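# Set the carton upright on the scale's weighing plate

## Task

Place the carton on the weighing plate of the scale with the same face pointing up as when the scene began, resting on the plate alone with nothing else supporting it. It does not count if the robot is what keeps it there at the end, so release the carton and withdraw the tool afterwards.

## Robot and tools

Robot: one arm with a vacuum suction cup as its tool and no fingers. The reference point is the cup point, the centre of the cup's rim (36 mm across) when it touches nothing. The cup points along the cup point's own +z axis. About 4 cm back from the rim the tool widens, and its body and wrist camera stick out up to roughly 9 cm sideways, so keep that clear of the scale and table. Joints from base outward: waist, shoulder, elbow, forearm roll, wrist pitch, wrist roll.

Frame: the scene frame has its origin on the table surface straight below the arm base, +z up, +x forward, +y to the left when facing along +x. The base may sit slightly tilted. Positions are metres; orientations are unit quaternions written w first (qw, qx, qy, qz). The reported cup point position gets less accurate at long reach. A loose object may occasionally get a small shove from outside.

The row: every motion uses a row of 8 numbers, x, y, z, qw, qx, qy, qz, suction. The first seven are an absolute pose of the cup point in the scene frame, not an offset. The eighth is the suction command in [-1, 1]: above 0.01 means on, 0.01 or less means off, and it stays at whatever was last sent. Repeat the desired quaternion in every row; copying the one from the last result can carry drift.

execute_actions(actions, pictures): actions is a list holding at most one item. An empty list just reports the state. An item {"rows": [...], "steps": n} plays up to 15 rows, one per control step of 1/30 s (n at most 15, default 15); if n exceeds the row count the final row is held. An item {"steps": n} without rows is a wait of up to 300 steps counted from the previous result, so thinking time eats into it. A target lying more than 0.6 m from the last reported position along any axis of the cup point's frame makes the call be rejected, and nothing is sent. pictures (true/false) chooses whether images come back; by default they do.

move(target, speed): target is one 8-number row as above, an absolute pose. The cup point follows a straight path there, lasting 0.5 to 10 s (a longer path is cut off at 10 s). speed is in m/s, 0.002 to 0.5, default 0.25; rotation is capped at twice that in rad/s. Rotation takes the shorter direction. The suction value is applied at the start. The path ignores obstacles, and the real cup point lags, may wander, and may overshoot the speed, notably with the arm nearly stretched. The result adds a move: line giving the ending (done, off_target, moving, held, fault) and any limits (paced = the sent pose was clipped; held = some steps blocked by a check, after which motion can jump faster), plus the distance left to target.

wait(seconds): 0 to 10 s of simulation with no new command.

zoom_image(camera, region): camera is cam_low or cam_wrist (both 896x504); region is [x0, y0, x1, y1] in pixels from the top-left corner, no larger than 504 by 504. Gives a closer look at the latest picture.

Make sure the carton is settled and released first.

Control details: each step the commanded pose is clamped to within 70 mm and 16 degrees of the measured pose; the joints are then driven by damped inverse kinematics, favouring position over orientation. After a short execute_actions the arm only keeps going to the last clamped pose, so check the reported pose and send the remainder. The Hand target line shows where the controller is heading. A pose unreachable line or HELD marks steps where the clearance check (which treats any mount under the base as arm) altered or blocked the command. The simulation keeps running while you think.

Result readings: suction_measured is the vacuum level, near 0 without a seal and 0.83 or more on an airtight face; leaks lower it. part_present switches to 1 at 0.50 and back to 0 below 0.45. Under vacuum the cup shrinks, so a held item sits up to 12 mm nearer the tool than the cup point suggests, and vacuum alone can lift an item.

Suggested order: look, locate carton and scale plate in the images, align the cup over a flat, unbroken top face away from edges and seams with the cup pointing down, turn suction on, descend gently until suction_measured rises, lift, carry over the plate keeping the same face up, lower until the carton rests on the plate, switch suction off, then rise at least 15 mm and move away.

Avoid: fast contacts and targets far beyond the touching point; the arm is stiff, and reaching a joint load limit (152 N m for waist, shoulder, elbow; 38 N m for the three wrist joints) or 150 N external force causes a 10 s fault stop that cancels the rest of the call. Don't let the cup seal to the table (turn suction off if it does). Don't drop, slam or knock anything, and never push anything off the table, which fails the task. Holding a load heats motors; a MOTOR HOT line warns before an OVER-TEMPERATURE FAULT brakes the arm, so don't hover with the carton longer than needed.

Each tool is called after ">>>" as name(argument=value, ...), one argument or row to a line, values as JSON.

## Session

>>> execute_actions(
  actions=[],
)

Scene clock: 0.00 s of 6600.00 s.
end_effector_position=(+0.5026, -0.0072, +0.3806) suction_measured=0.00 part_present=0 end_effector_quat_wxyz=(-0.006, +0.006, +1.000, +0.007)
Joint positions: [ 0.263  0.128  0.192 -0.002 -1.633 -0.266]
Joint velocities: [ 0.    -0.     0.     0.     0.001  0.   ]
Hand target: +0.503, -0.007, +0.381; -0.006, +0.006, +1.000, +0.007

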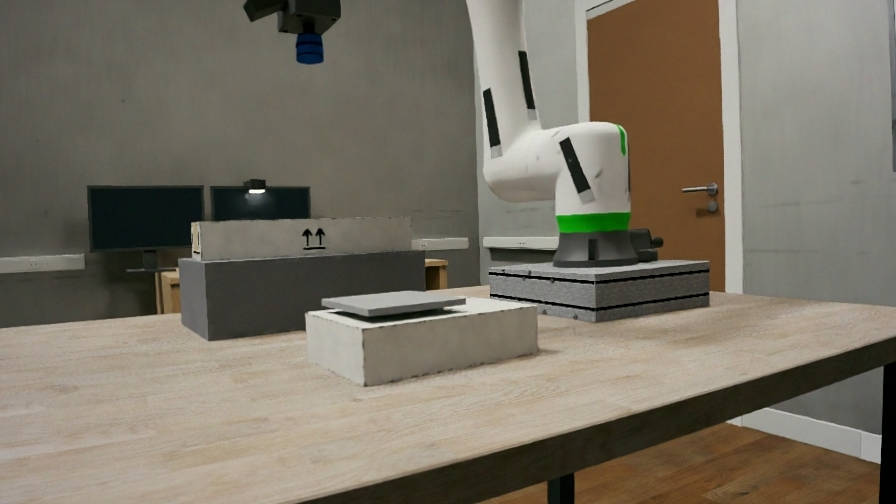

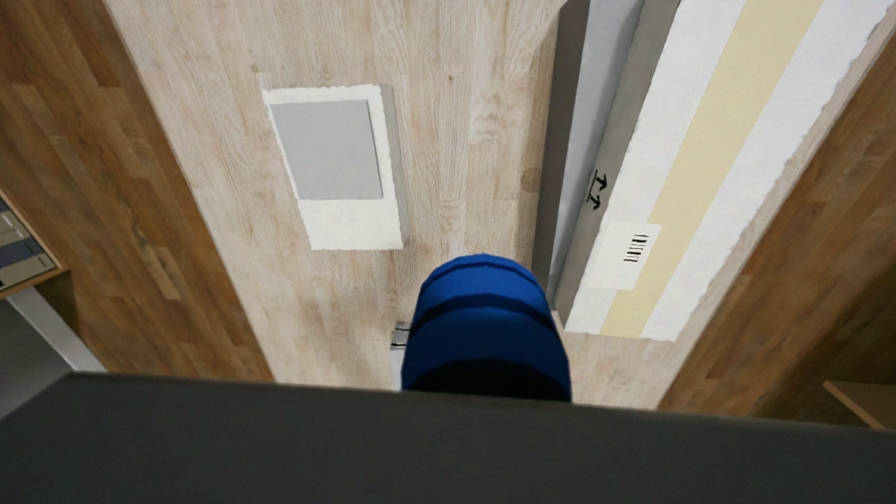

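>>> move(
  target=[0.38,-0.185,0.205,0,0,1,0,0],
)

Scene clock: 2.50 s of 6600.00 s.
end_effector_position=(+0.3805, -0.1846, +0.2047) suction_measured=0.00 part_present=0 end_effector_quat_wxyz=(+0.000, +0.000, +1.000, -0.000)
Joint positions: [-0.121 -0.018 -0.382  0.01  -1.193  0.124]
Joint velocities: [-0.001  0.002  0.001 -0.001  0.     0.001]
Hand target: +0.381, -0.185, +0.205; +0.000, +0.001, +1.000, -0.000
Off the commanded pose: 0.001 m, 0 deg.
move: done

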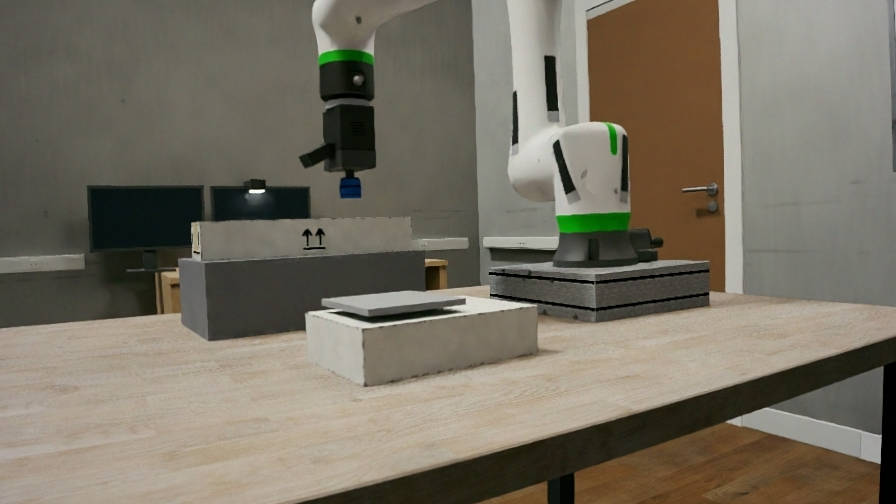

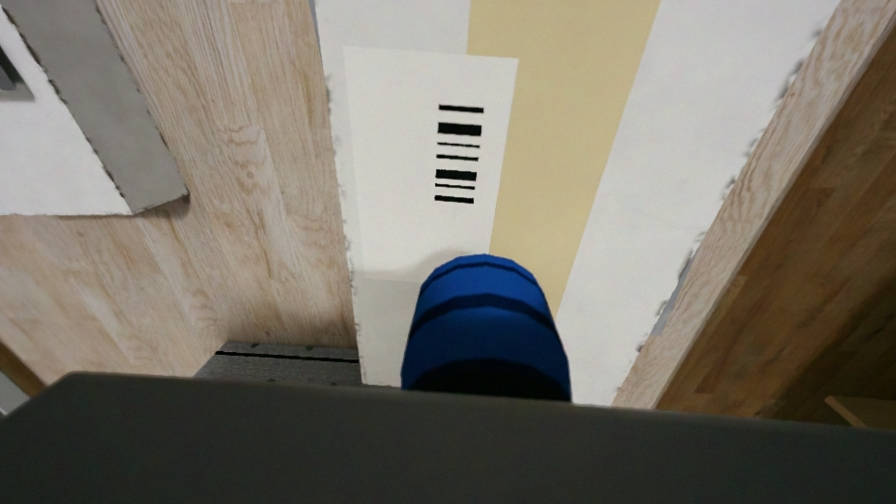

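>>> move(
  target=[0.38,-0.197,0.169,0,0,1,0,1],
  speed=0.03,
)

>>> move(
  target=[0.38,-0.197,0.18,0,0,1,0,1],
  speed=0.01,
)

Scene clock: 5.43 s of 6600.00 s.
end_effector_position=(+0.3801, -0.1970, +0.1690) suction_measured=0.80 part_present=1 end_effector_quat_wxyz=(-0.000, +0.000, +1.000, -0.000)
Joint positions: [-0.153  0.034 -0.419  0.01  -1.104  0.156]
Joint velocities: [ 0.    -0.002  0.001  0.001 -0.001 -0.   ]
Hand target: +0.380, -0.197, +0.169; +0.000, +0.000, +1.000, -0.000
Off the commanded pose: 0.000 m, 0 deg.
move: done

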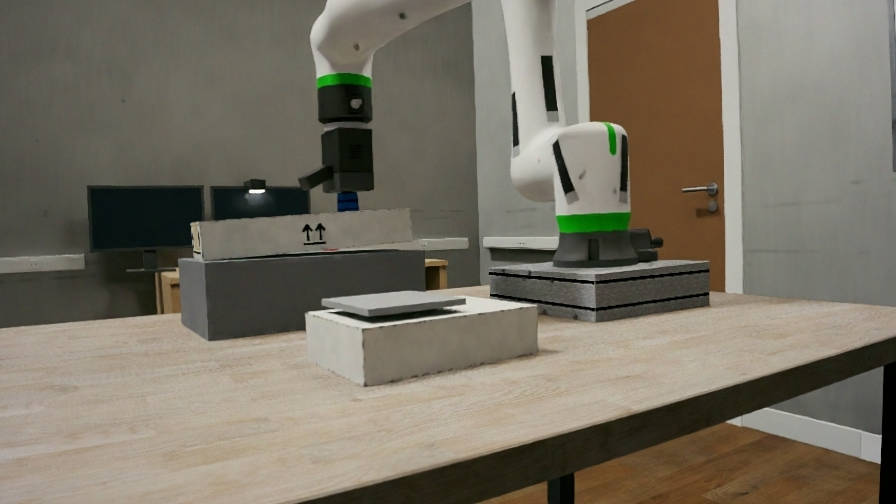

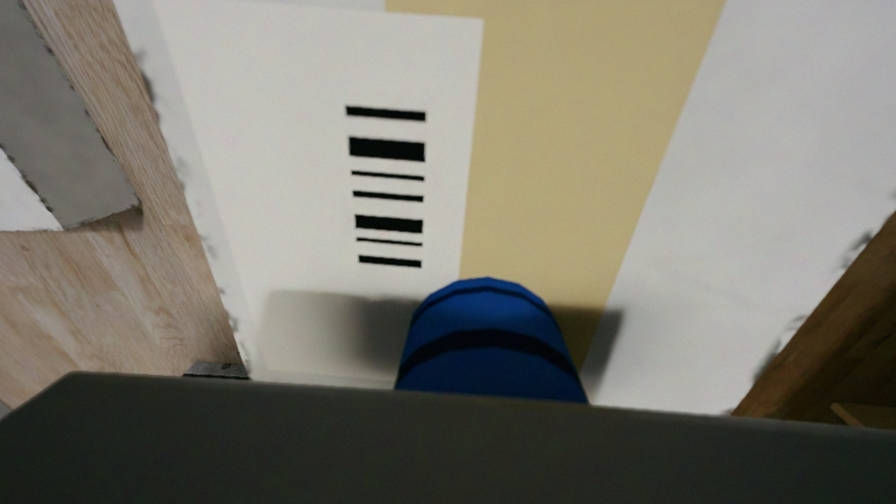

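Scene clock: 6.77 s of 6600.00 s.
end_effector_position=(+0.3800, -0.1970, +0.1800) suction_measured=1.00 part_present=1 end_effector_quat_wxyz=(+0.000, -0.000, +1.000, +0.000)
Joint positions: [-0.153  0.021 -0.404  0.01  -1.132  0.157]
Joint velocities: [ 0.     0.    -0.001 -0.    -0.001  0.   ]
Hand target: +0.380, -0.197, +0.180; +0.000, -0.000, +1.000, +0.000
Off the commanded pose: 0.000 m, 0 deg.
move: done

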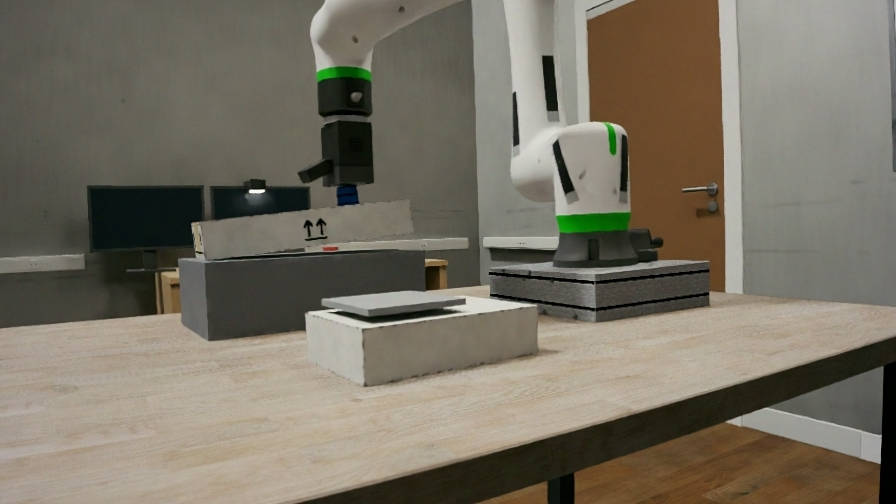

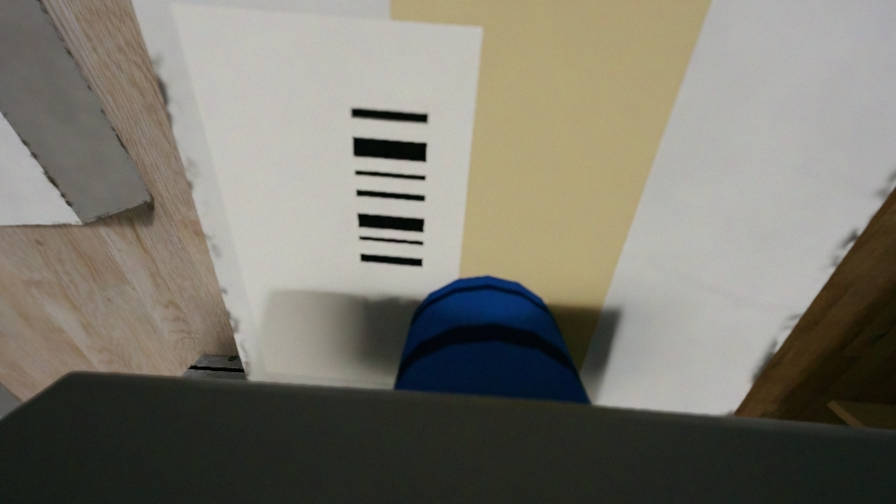

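>>> move(
  target=[0.38,-0.197,0.159,0,0,1,0,1],
  speed=0.02,
)

>>> move(
  target=[0.38,-0.197,0.182,0,0,1,0,0],
  speed=0.03,
)

>>> move(
  target=[0.51,-0.21,0.182,0,0,1,0,0],
)

>>> move(
  target=[0.51,-0.21,0.168,0,0,1,0,1],
  speed=0.02,
)

>>> move(
  target=[0.51,-0.21,0.18,0,0,1,0,1],
  speed=0.01,
)

Scene clock: 10.83 s of 6600.00 s.
end_effector_position=(+0.3800, -0.1970, +0.1590) suction_measured=1.00 part_present=1 end_effector_quat_wxyz=(+0.000, +0.000, +1.000, -0.000)
Joint positions: [-0.153  0.047 -0.432  0.01  -1.079  0.156]
Joint velocities: [-0.     0.001  0.    -0.     0.001 -0.   ]
Hand target: +0.380, -0.197, +0.159; -0.000, +0.000, +1.000, -0.000
Off the commanded pose: 0.000 m, 0 deg.
move: done

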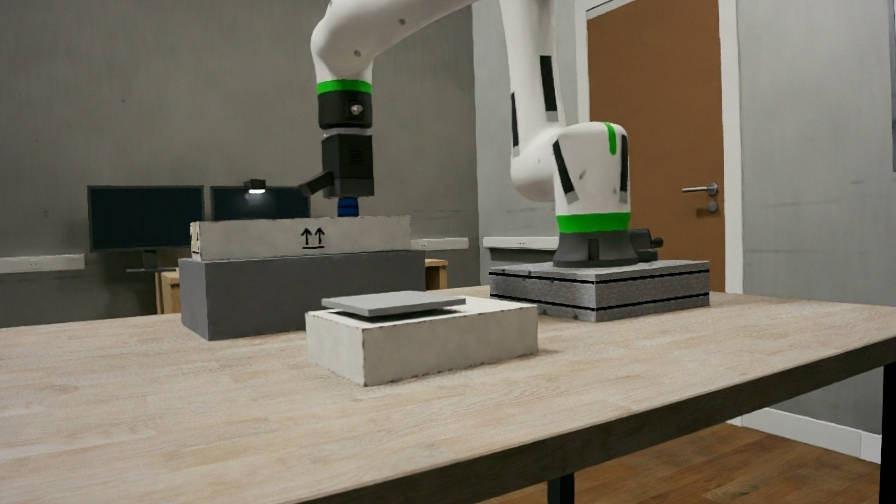

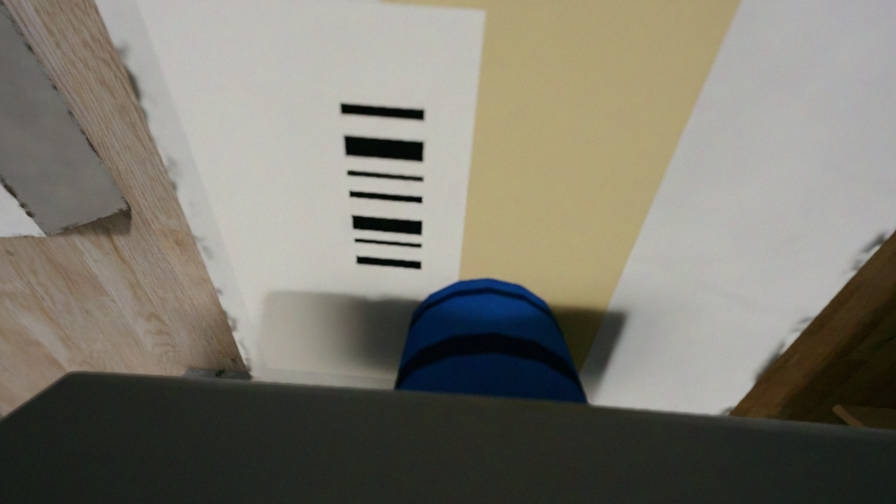

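Scene clock: 11.83 s of 6600.00 s.
end_effector_position=(+0.3799, -0.1970, +0.1820) suction_measured=0.00 part_present=0 end_effector_quat_wxyz=(+0.000, -0.000, +1.000, +0.000)
Joint positions: [-0.153  0.019 -0.401  0.01  -1.137  0.157]
Joint velocities: [-0.001 -0.001  0.    -0.    -0.     0.001]
Hand target: +0.380, -0.197, +0.182; +0.000, -0.000, +1.000, +0.000
Off the commanded pose: 0.000 m, 0 deg.
move: done

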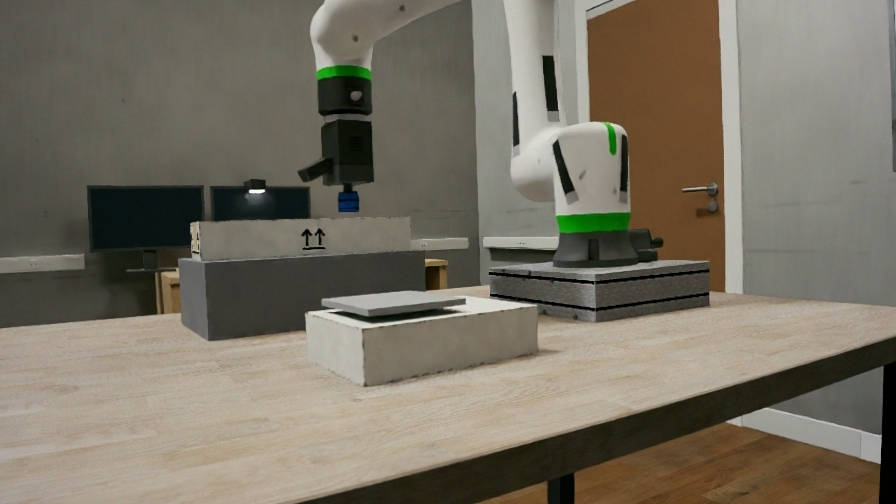

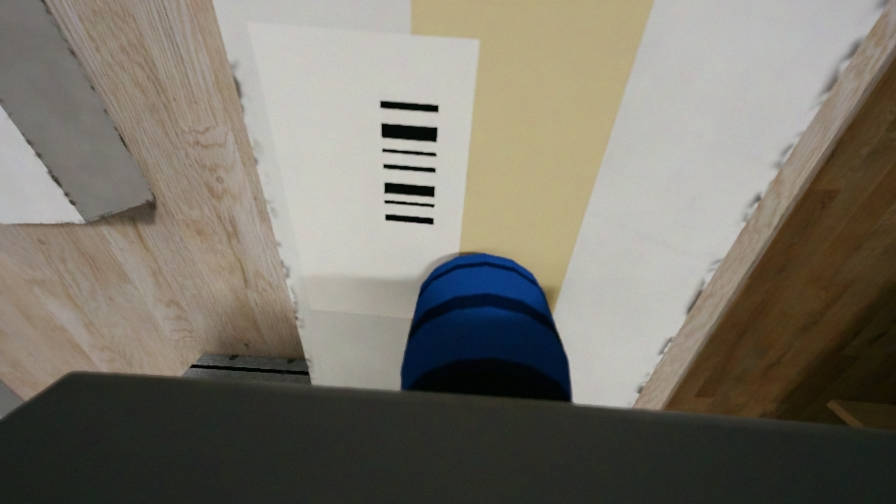

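Scene clock: 12.77 s of 6600.00 s.
end_effector_position=(+0.5100, -0.2100, +0.1824) suction_measured=0.00 part_present=0 end_effector_quat_wxyz=(+0.000, -0.000, +1.000, +0.000)
Joint positions: [-0.138  0.315 -0.048  0.01  -1.194  0.143]
Joint velocities: [-0.001  0.     0.001  0.     0.001 -0.   ]
Hand target: +0.510, -0.210, +0.182; -0.000, -0.000, +1.000, +0.000
Off the commanded pose: 0.000 m, 0 deg.
move: done

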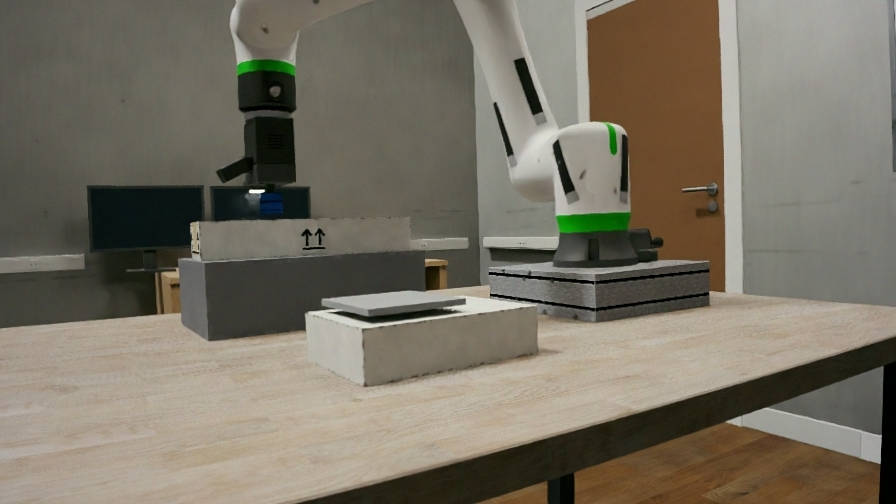

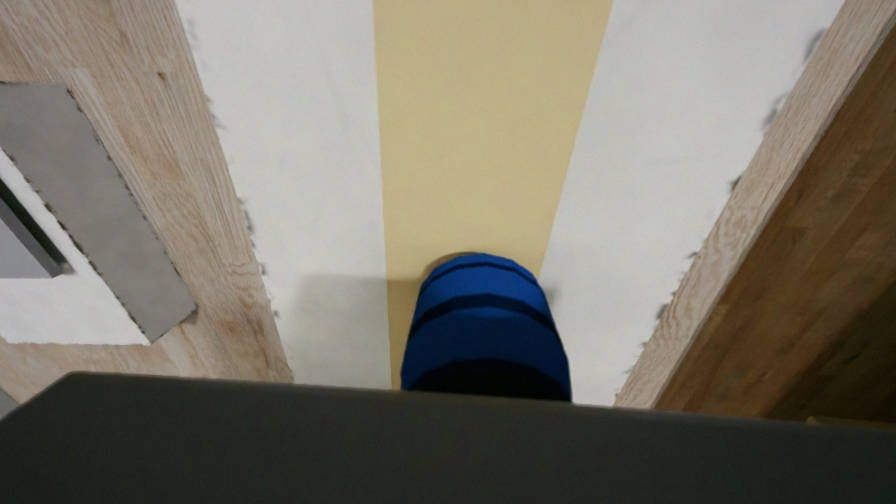

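Scene clock: 13.70 s of 6600.00 s.
end_effector_position=(+0.5100, -0.2100, +0.1680) suction_measured=0.94 part_present=1 end_effector_quat_wxyz=(-0.000, +0.000, +1.000, -0.000)
Joint positions: [-0.138  0.329 -0.067  0.01  -1.162  0.142]
Joint velocities: [ 0.     0.001  0.001 -0.     0.    -0.   ]
Hand target: +0.510, -0.210, +0.168; -0.000, +0.000, +1.000, -0.000
Off the commanded pose: 0.000 m, 0 deg.
move: done

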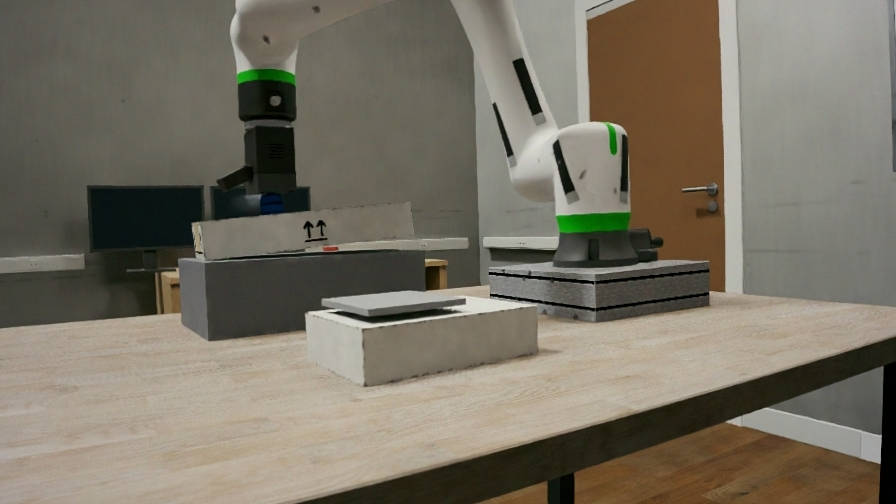

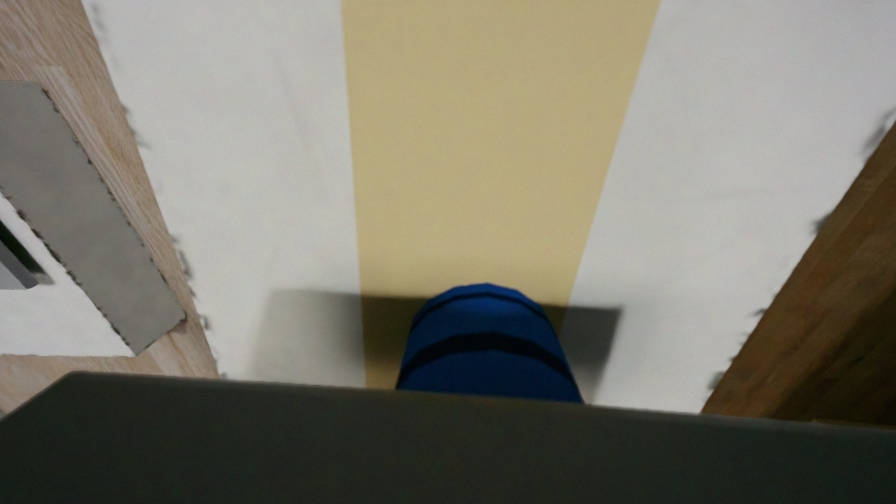

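Scene clock: 15.13 s of 6600.00 s.
end_effector_position=(+0.5100, -0.2100, +0.1800) suction_measured=1.00 part_present=1 end_effector_quat_wxyz=(+0.000, -0.000, +1.000, +0.000)
Joint positions: [-0.138  0.318 -0.052  0.01  -1.188  0.142]
Joint velocities: [-0.    -0.     0.001  0.001  0.001 -0.   ]
Hand target: +0.510, -0.210, +0.180; +0.000, -0.000, +1.000, +0.000
Off the commanded pose: 0.000 m, 0 deg.
move: done

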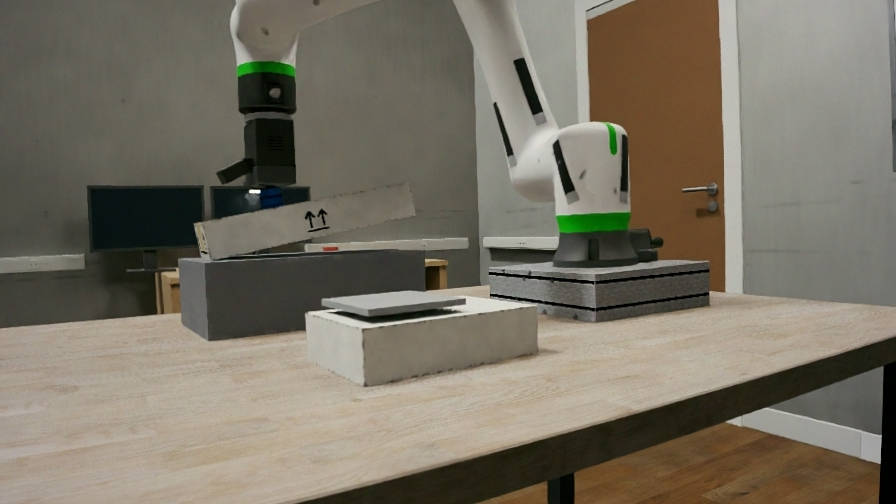

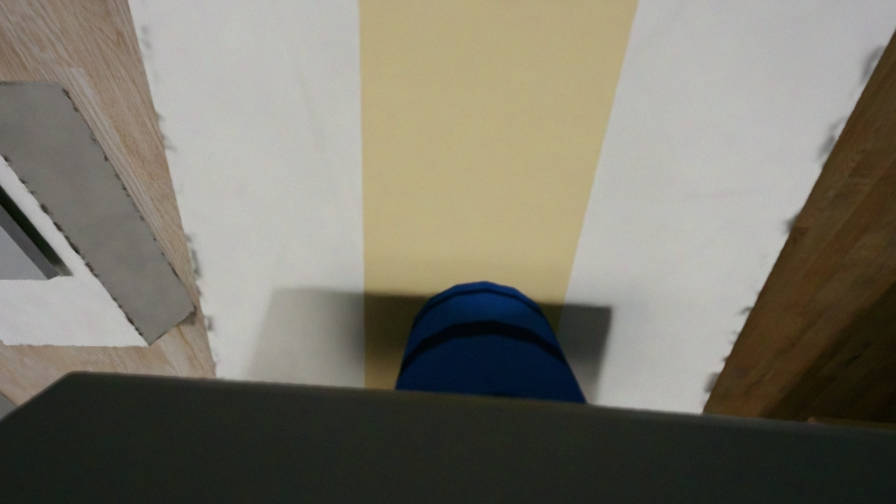

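>>> move(
  target=[0.51,-0.21,0.159,0,0,1,0,1],
  speed=0.015,
)

>>> move(
  target=[0.51,-0.21,0.182,0,0,1,0,0],
  speed=0.03,
)

>>> move(
  target=[0.537,-0.206,0.182,0,0,1,0,0],
)

>>> move(
  target=[0.537,-0.206,0.168,0,0,1,0,1],
  speed=0.02,
)

>>> move(
  target=[0.537,-0.206,0.185,0,0,1,0,1],
  speed=0.01,
)

Scene clock: 19.90 s of 6600.00 s.
end_effector_position=(+0.5101, -0.2100, +0.1590) suction_measured=1.00 part_present=1 end_effector_quat_wxyz=(-0.000, +0.000, +1.000, -0.000)
Joint positions: [-0.138  0.338 -0.077  0.01  -1.142  0.142]
Joint velocities: [ 0.     0.     0.001  0.    -0.001 -0.   ]
Hand target: +0.510, -0.210, +0.159; -0.000, +0.000, +1.000, -0.000
Off the commanded pose: 0.000 m, 0 deg.
After step 90, 0.13 s passed at rest.
move: done

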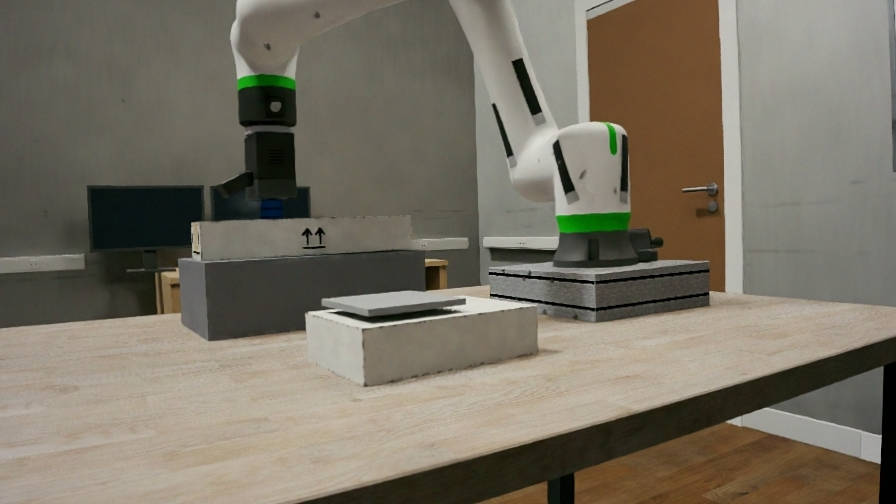

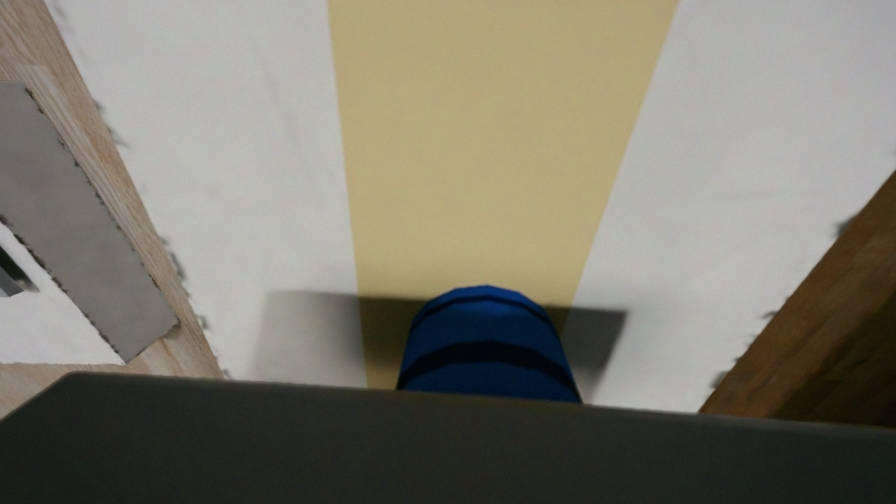

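Scene clock: 20.90 s of 6600.00 s.
end_effector_position=(+0.5099, -0.2100, +0.1820) suction_measured=0.00 part_present=0 end_effector_quat_wxyz=(+0.000, -0.000, +1.000, +0.000)
Joint positions: [-0.137  0.316 -0.049  0.01  -1.193  0.142]
Joint velocities: [-0.    -0.    -0.001 -0.     0.001  0.001]
Hand target: +0.510, -0.210, +0.182; +0.000, -0.000, +1.000, +0.000
Off the commanded pose: 0.000 m, 0 deg.
move: done

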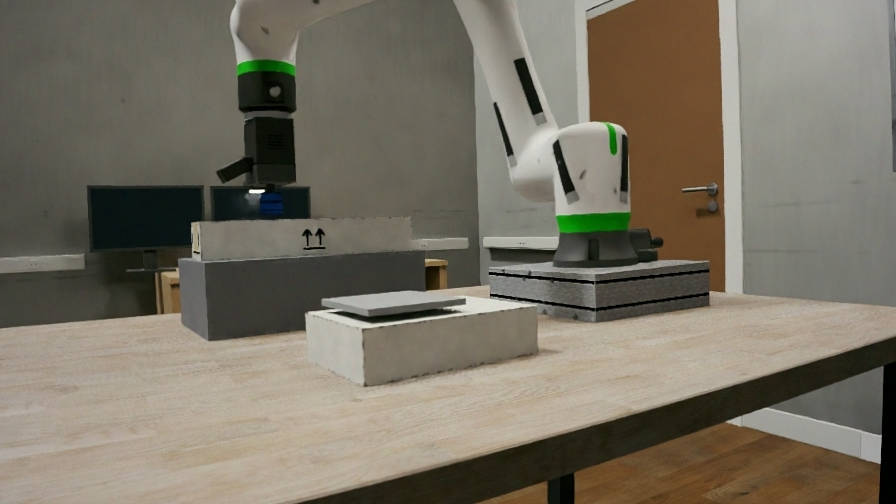

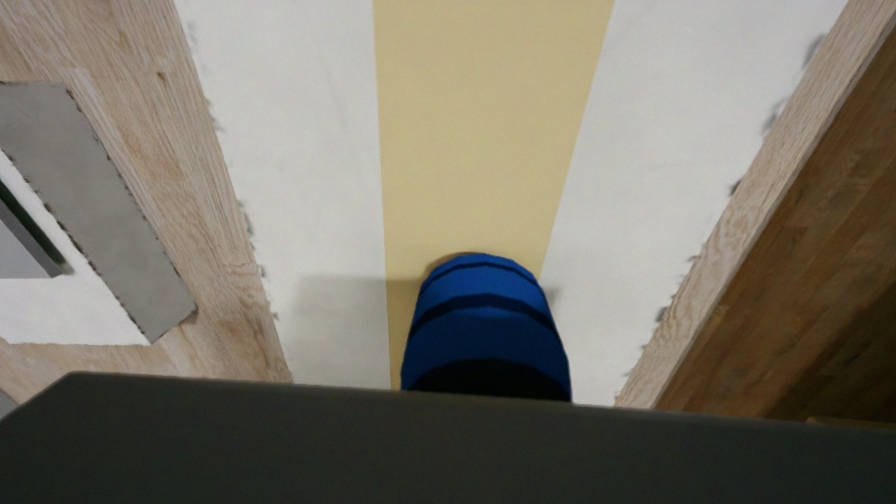

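Scene clock: 21.60 s of 6600.00 s.
end_effector_position=(+0.5370, -0.2060, +0.1821) suction_measured=0.00 part_present=0 end_effector_quat_wxyz=(-0.000, -0.000, +1.000, +0.000)
Joint positions: [-0.123  0.371  0.026  0.01  -1.213  0.128]
Joint velocities: [ 0.    -0.    -0.001 -0.    -0.     0.   ]
Hand target: +0.537, -0.206, +0.182; -0.000, -0.000, +1.000, +0.000
Off the commanded pose: 0.000 m, 0 deg.
move: done

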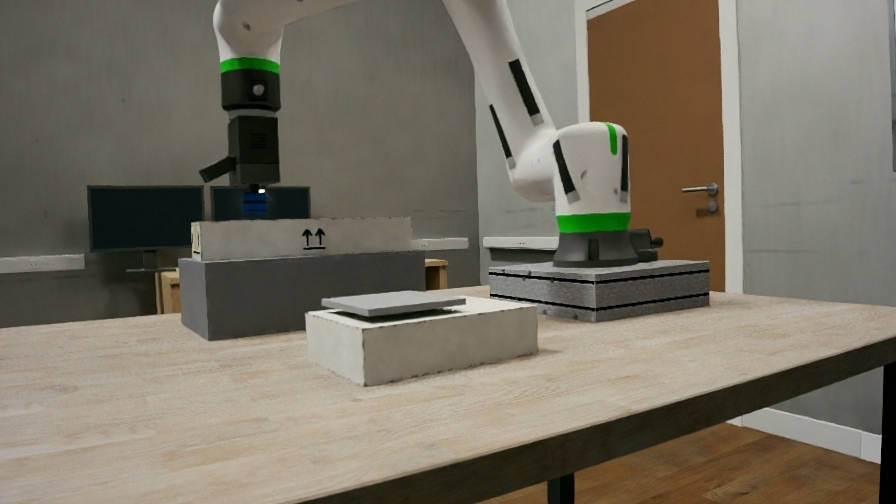

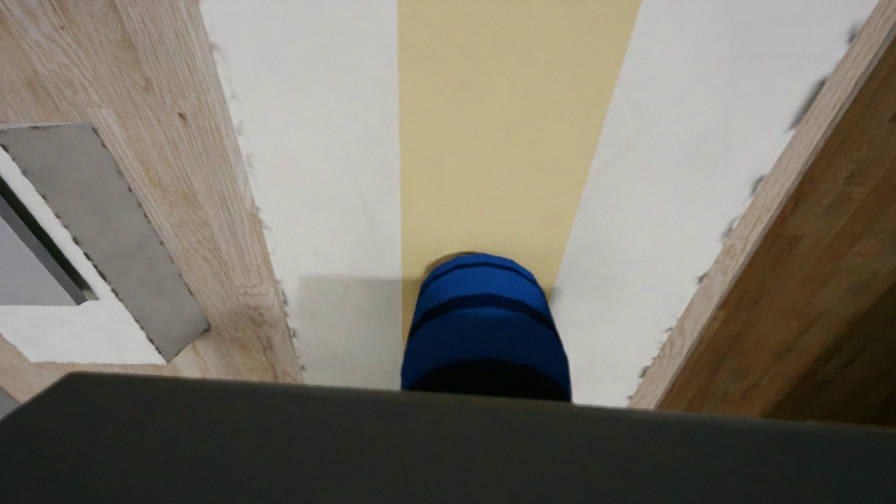

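Scene clock: 22.53 s of 6600.00 s.
end_effector_position=(+0.5370, -0.2060, +0.1679) suction_measured=0.94 part_present=1 end_effector_quat_wxyz=(-0.000, +0.000, +1.000, +0.000)
Joint positions: [-0.124  0.384  0.009  0.01  -1.182  0.128]
Joint velocities: [-0.    -0.001  0.     0.    -0.001  0.   ]
Hand target: +0.537, -0.206, +0.168; -0.000, +0.000, +1.000, -0.000
Off the commanded pose: 0.000 m, 0 deg.
move: done

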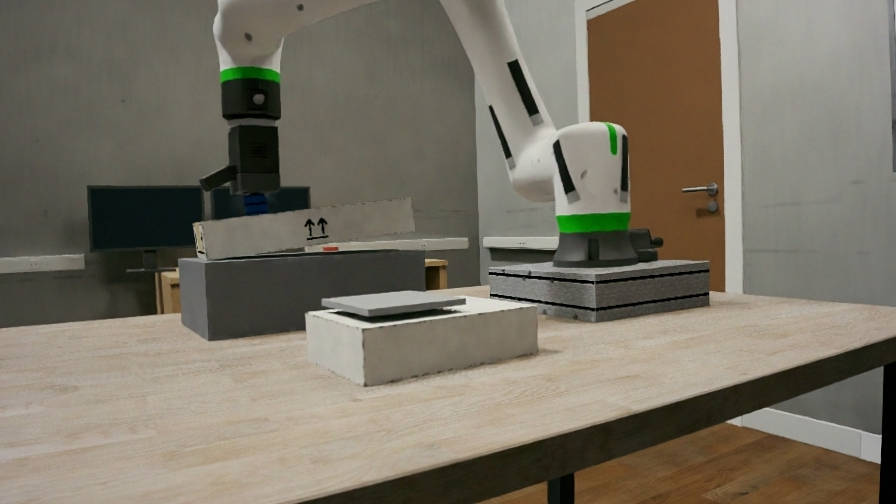

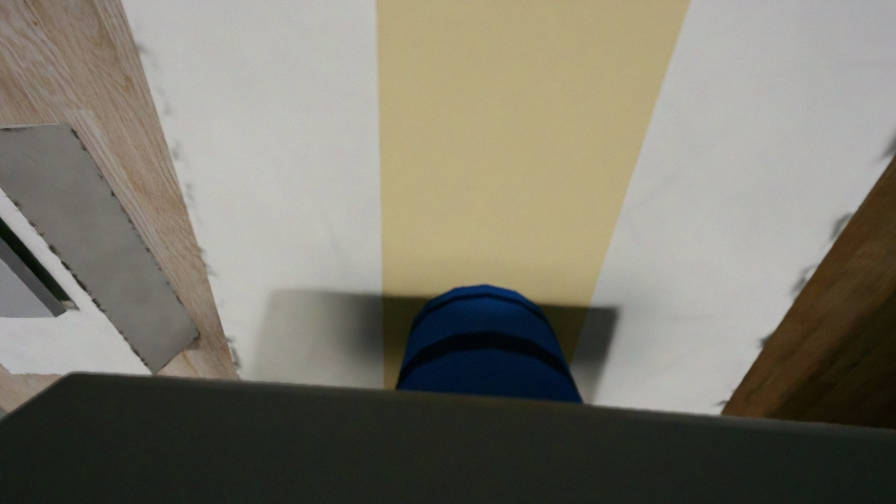

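Scene clock: 24.47 s of 6600.00 s.
end_effector_position=(+0.5370, -0.2060, +0.1850) suction_measured=1.00 part_present=1 end_effector_quat_wxyz=(+0.000, -0.000, +1.000, +0.000)
Joint positions: [-0.123  0.369  0.03   0.01  -1.219  0.128]
Joint velocities: [-0.    -0.001 -0.001 -0.    -0.     0.   ]
Hand target: +0.537, -0.206, +0.185; +0.000, -0.000, +1.000, +0.000
Off the commanded pose: 0.000 m, 0 deg.
move: done

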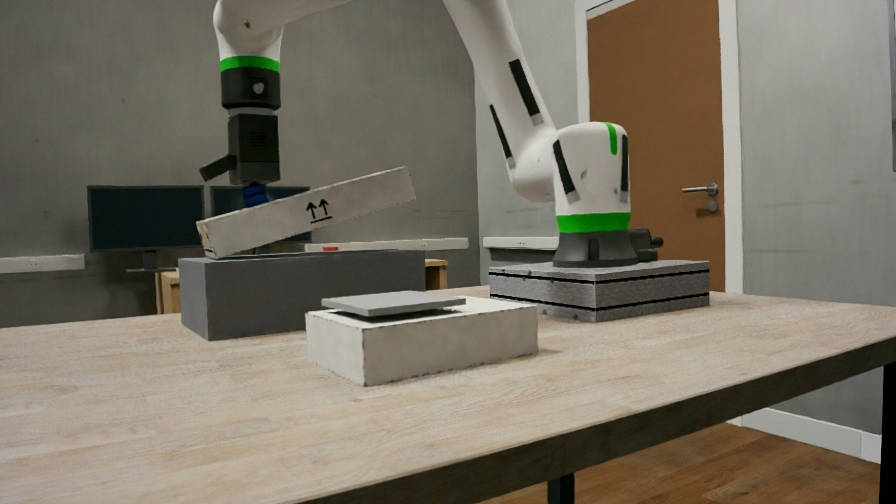

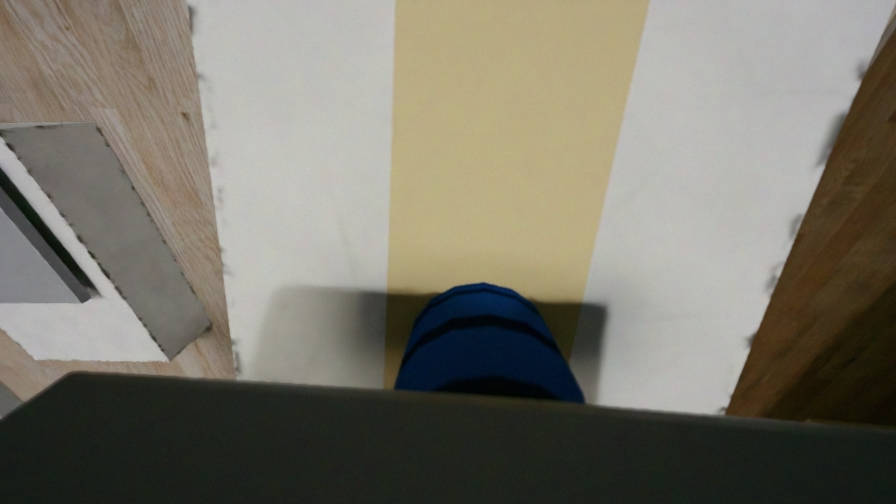

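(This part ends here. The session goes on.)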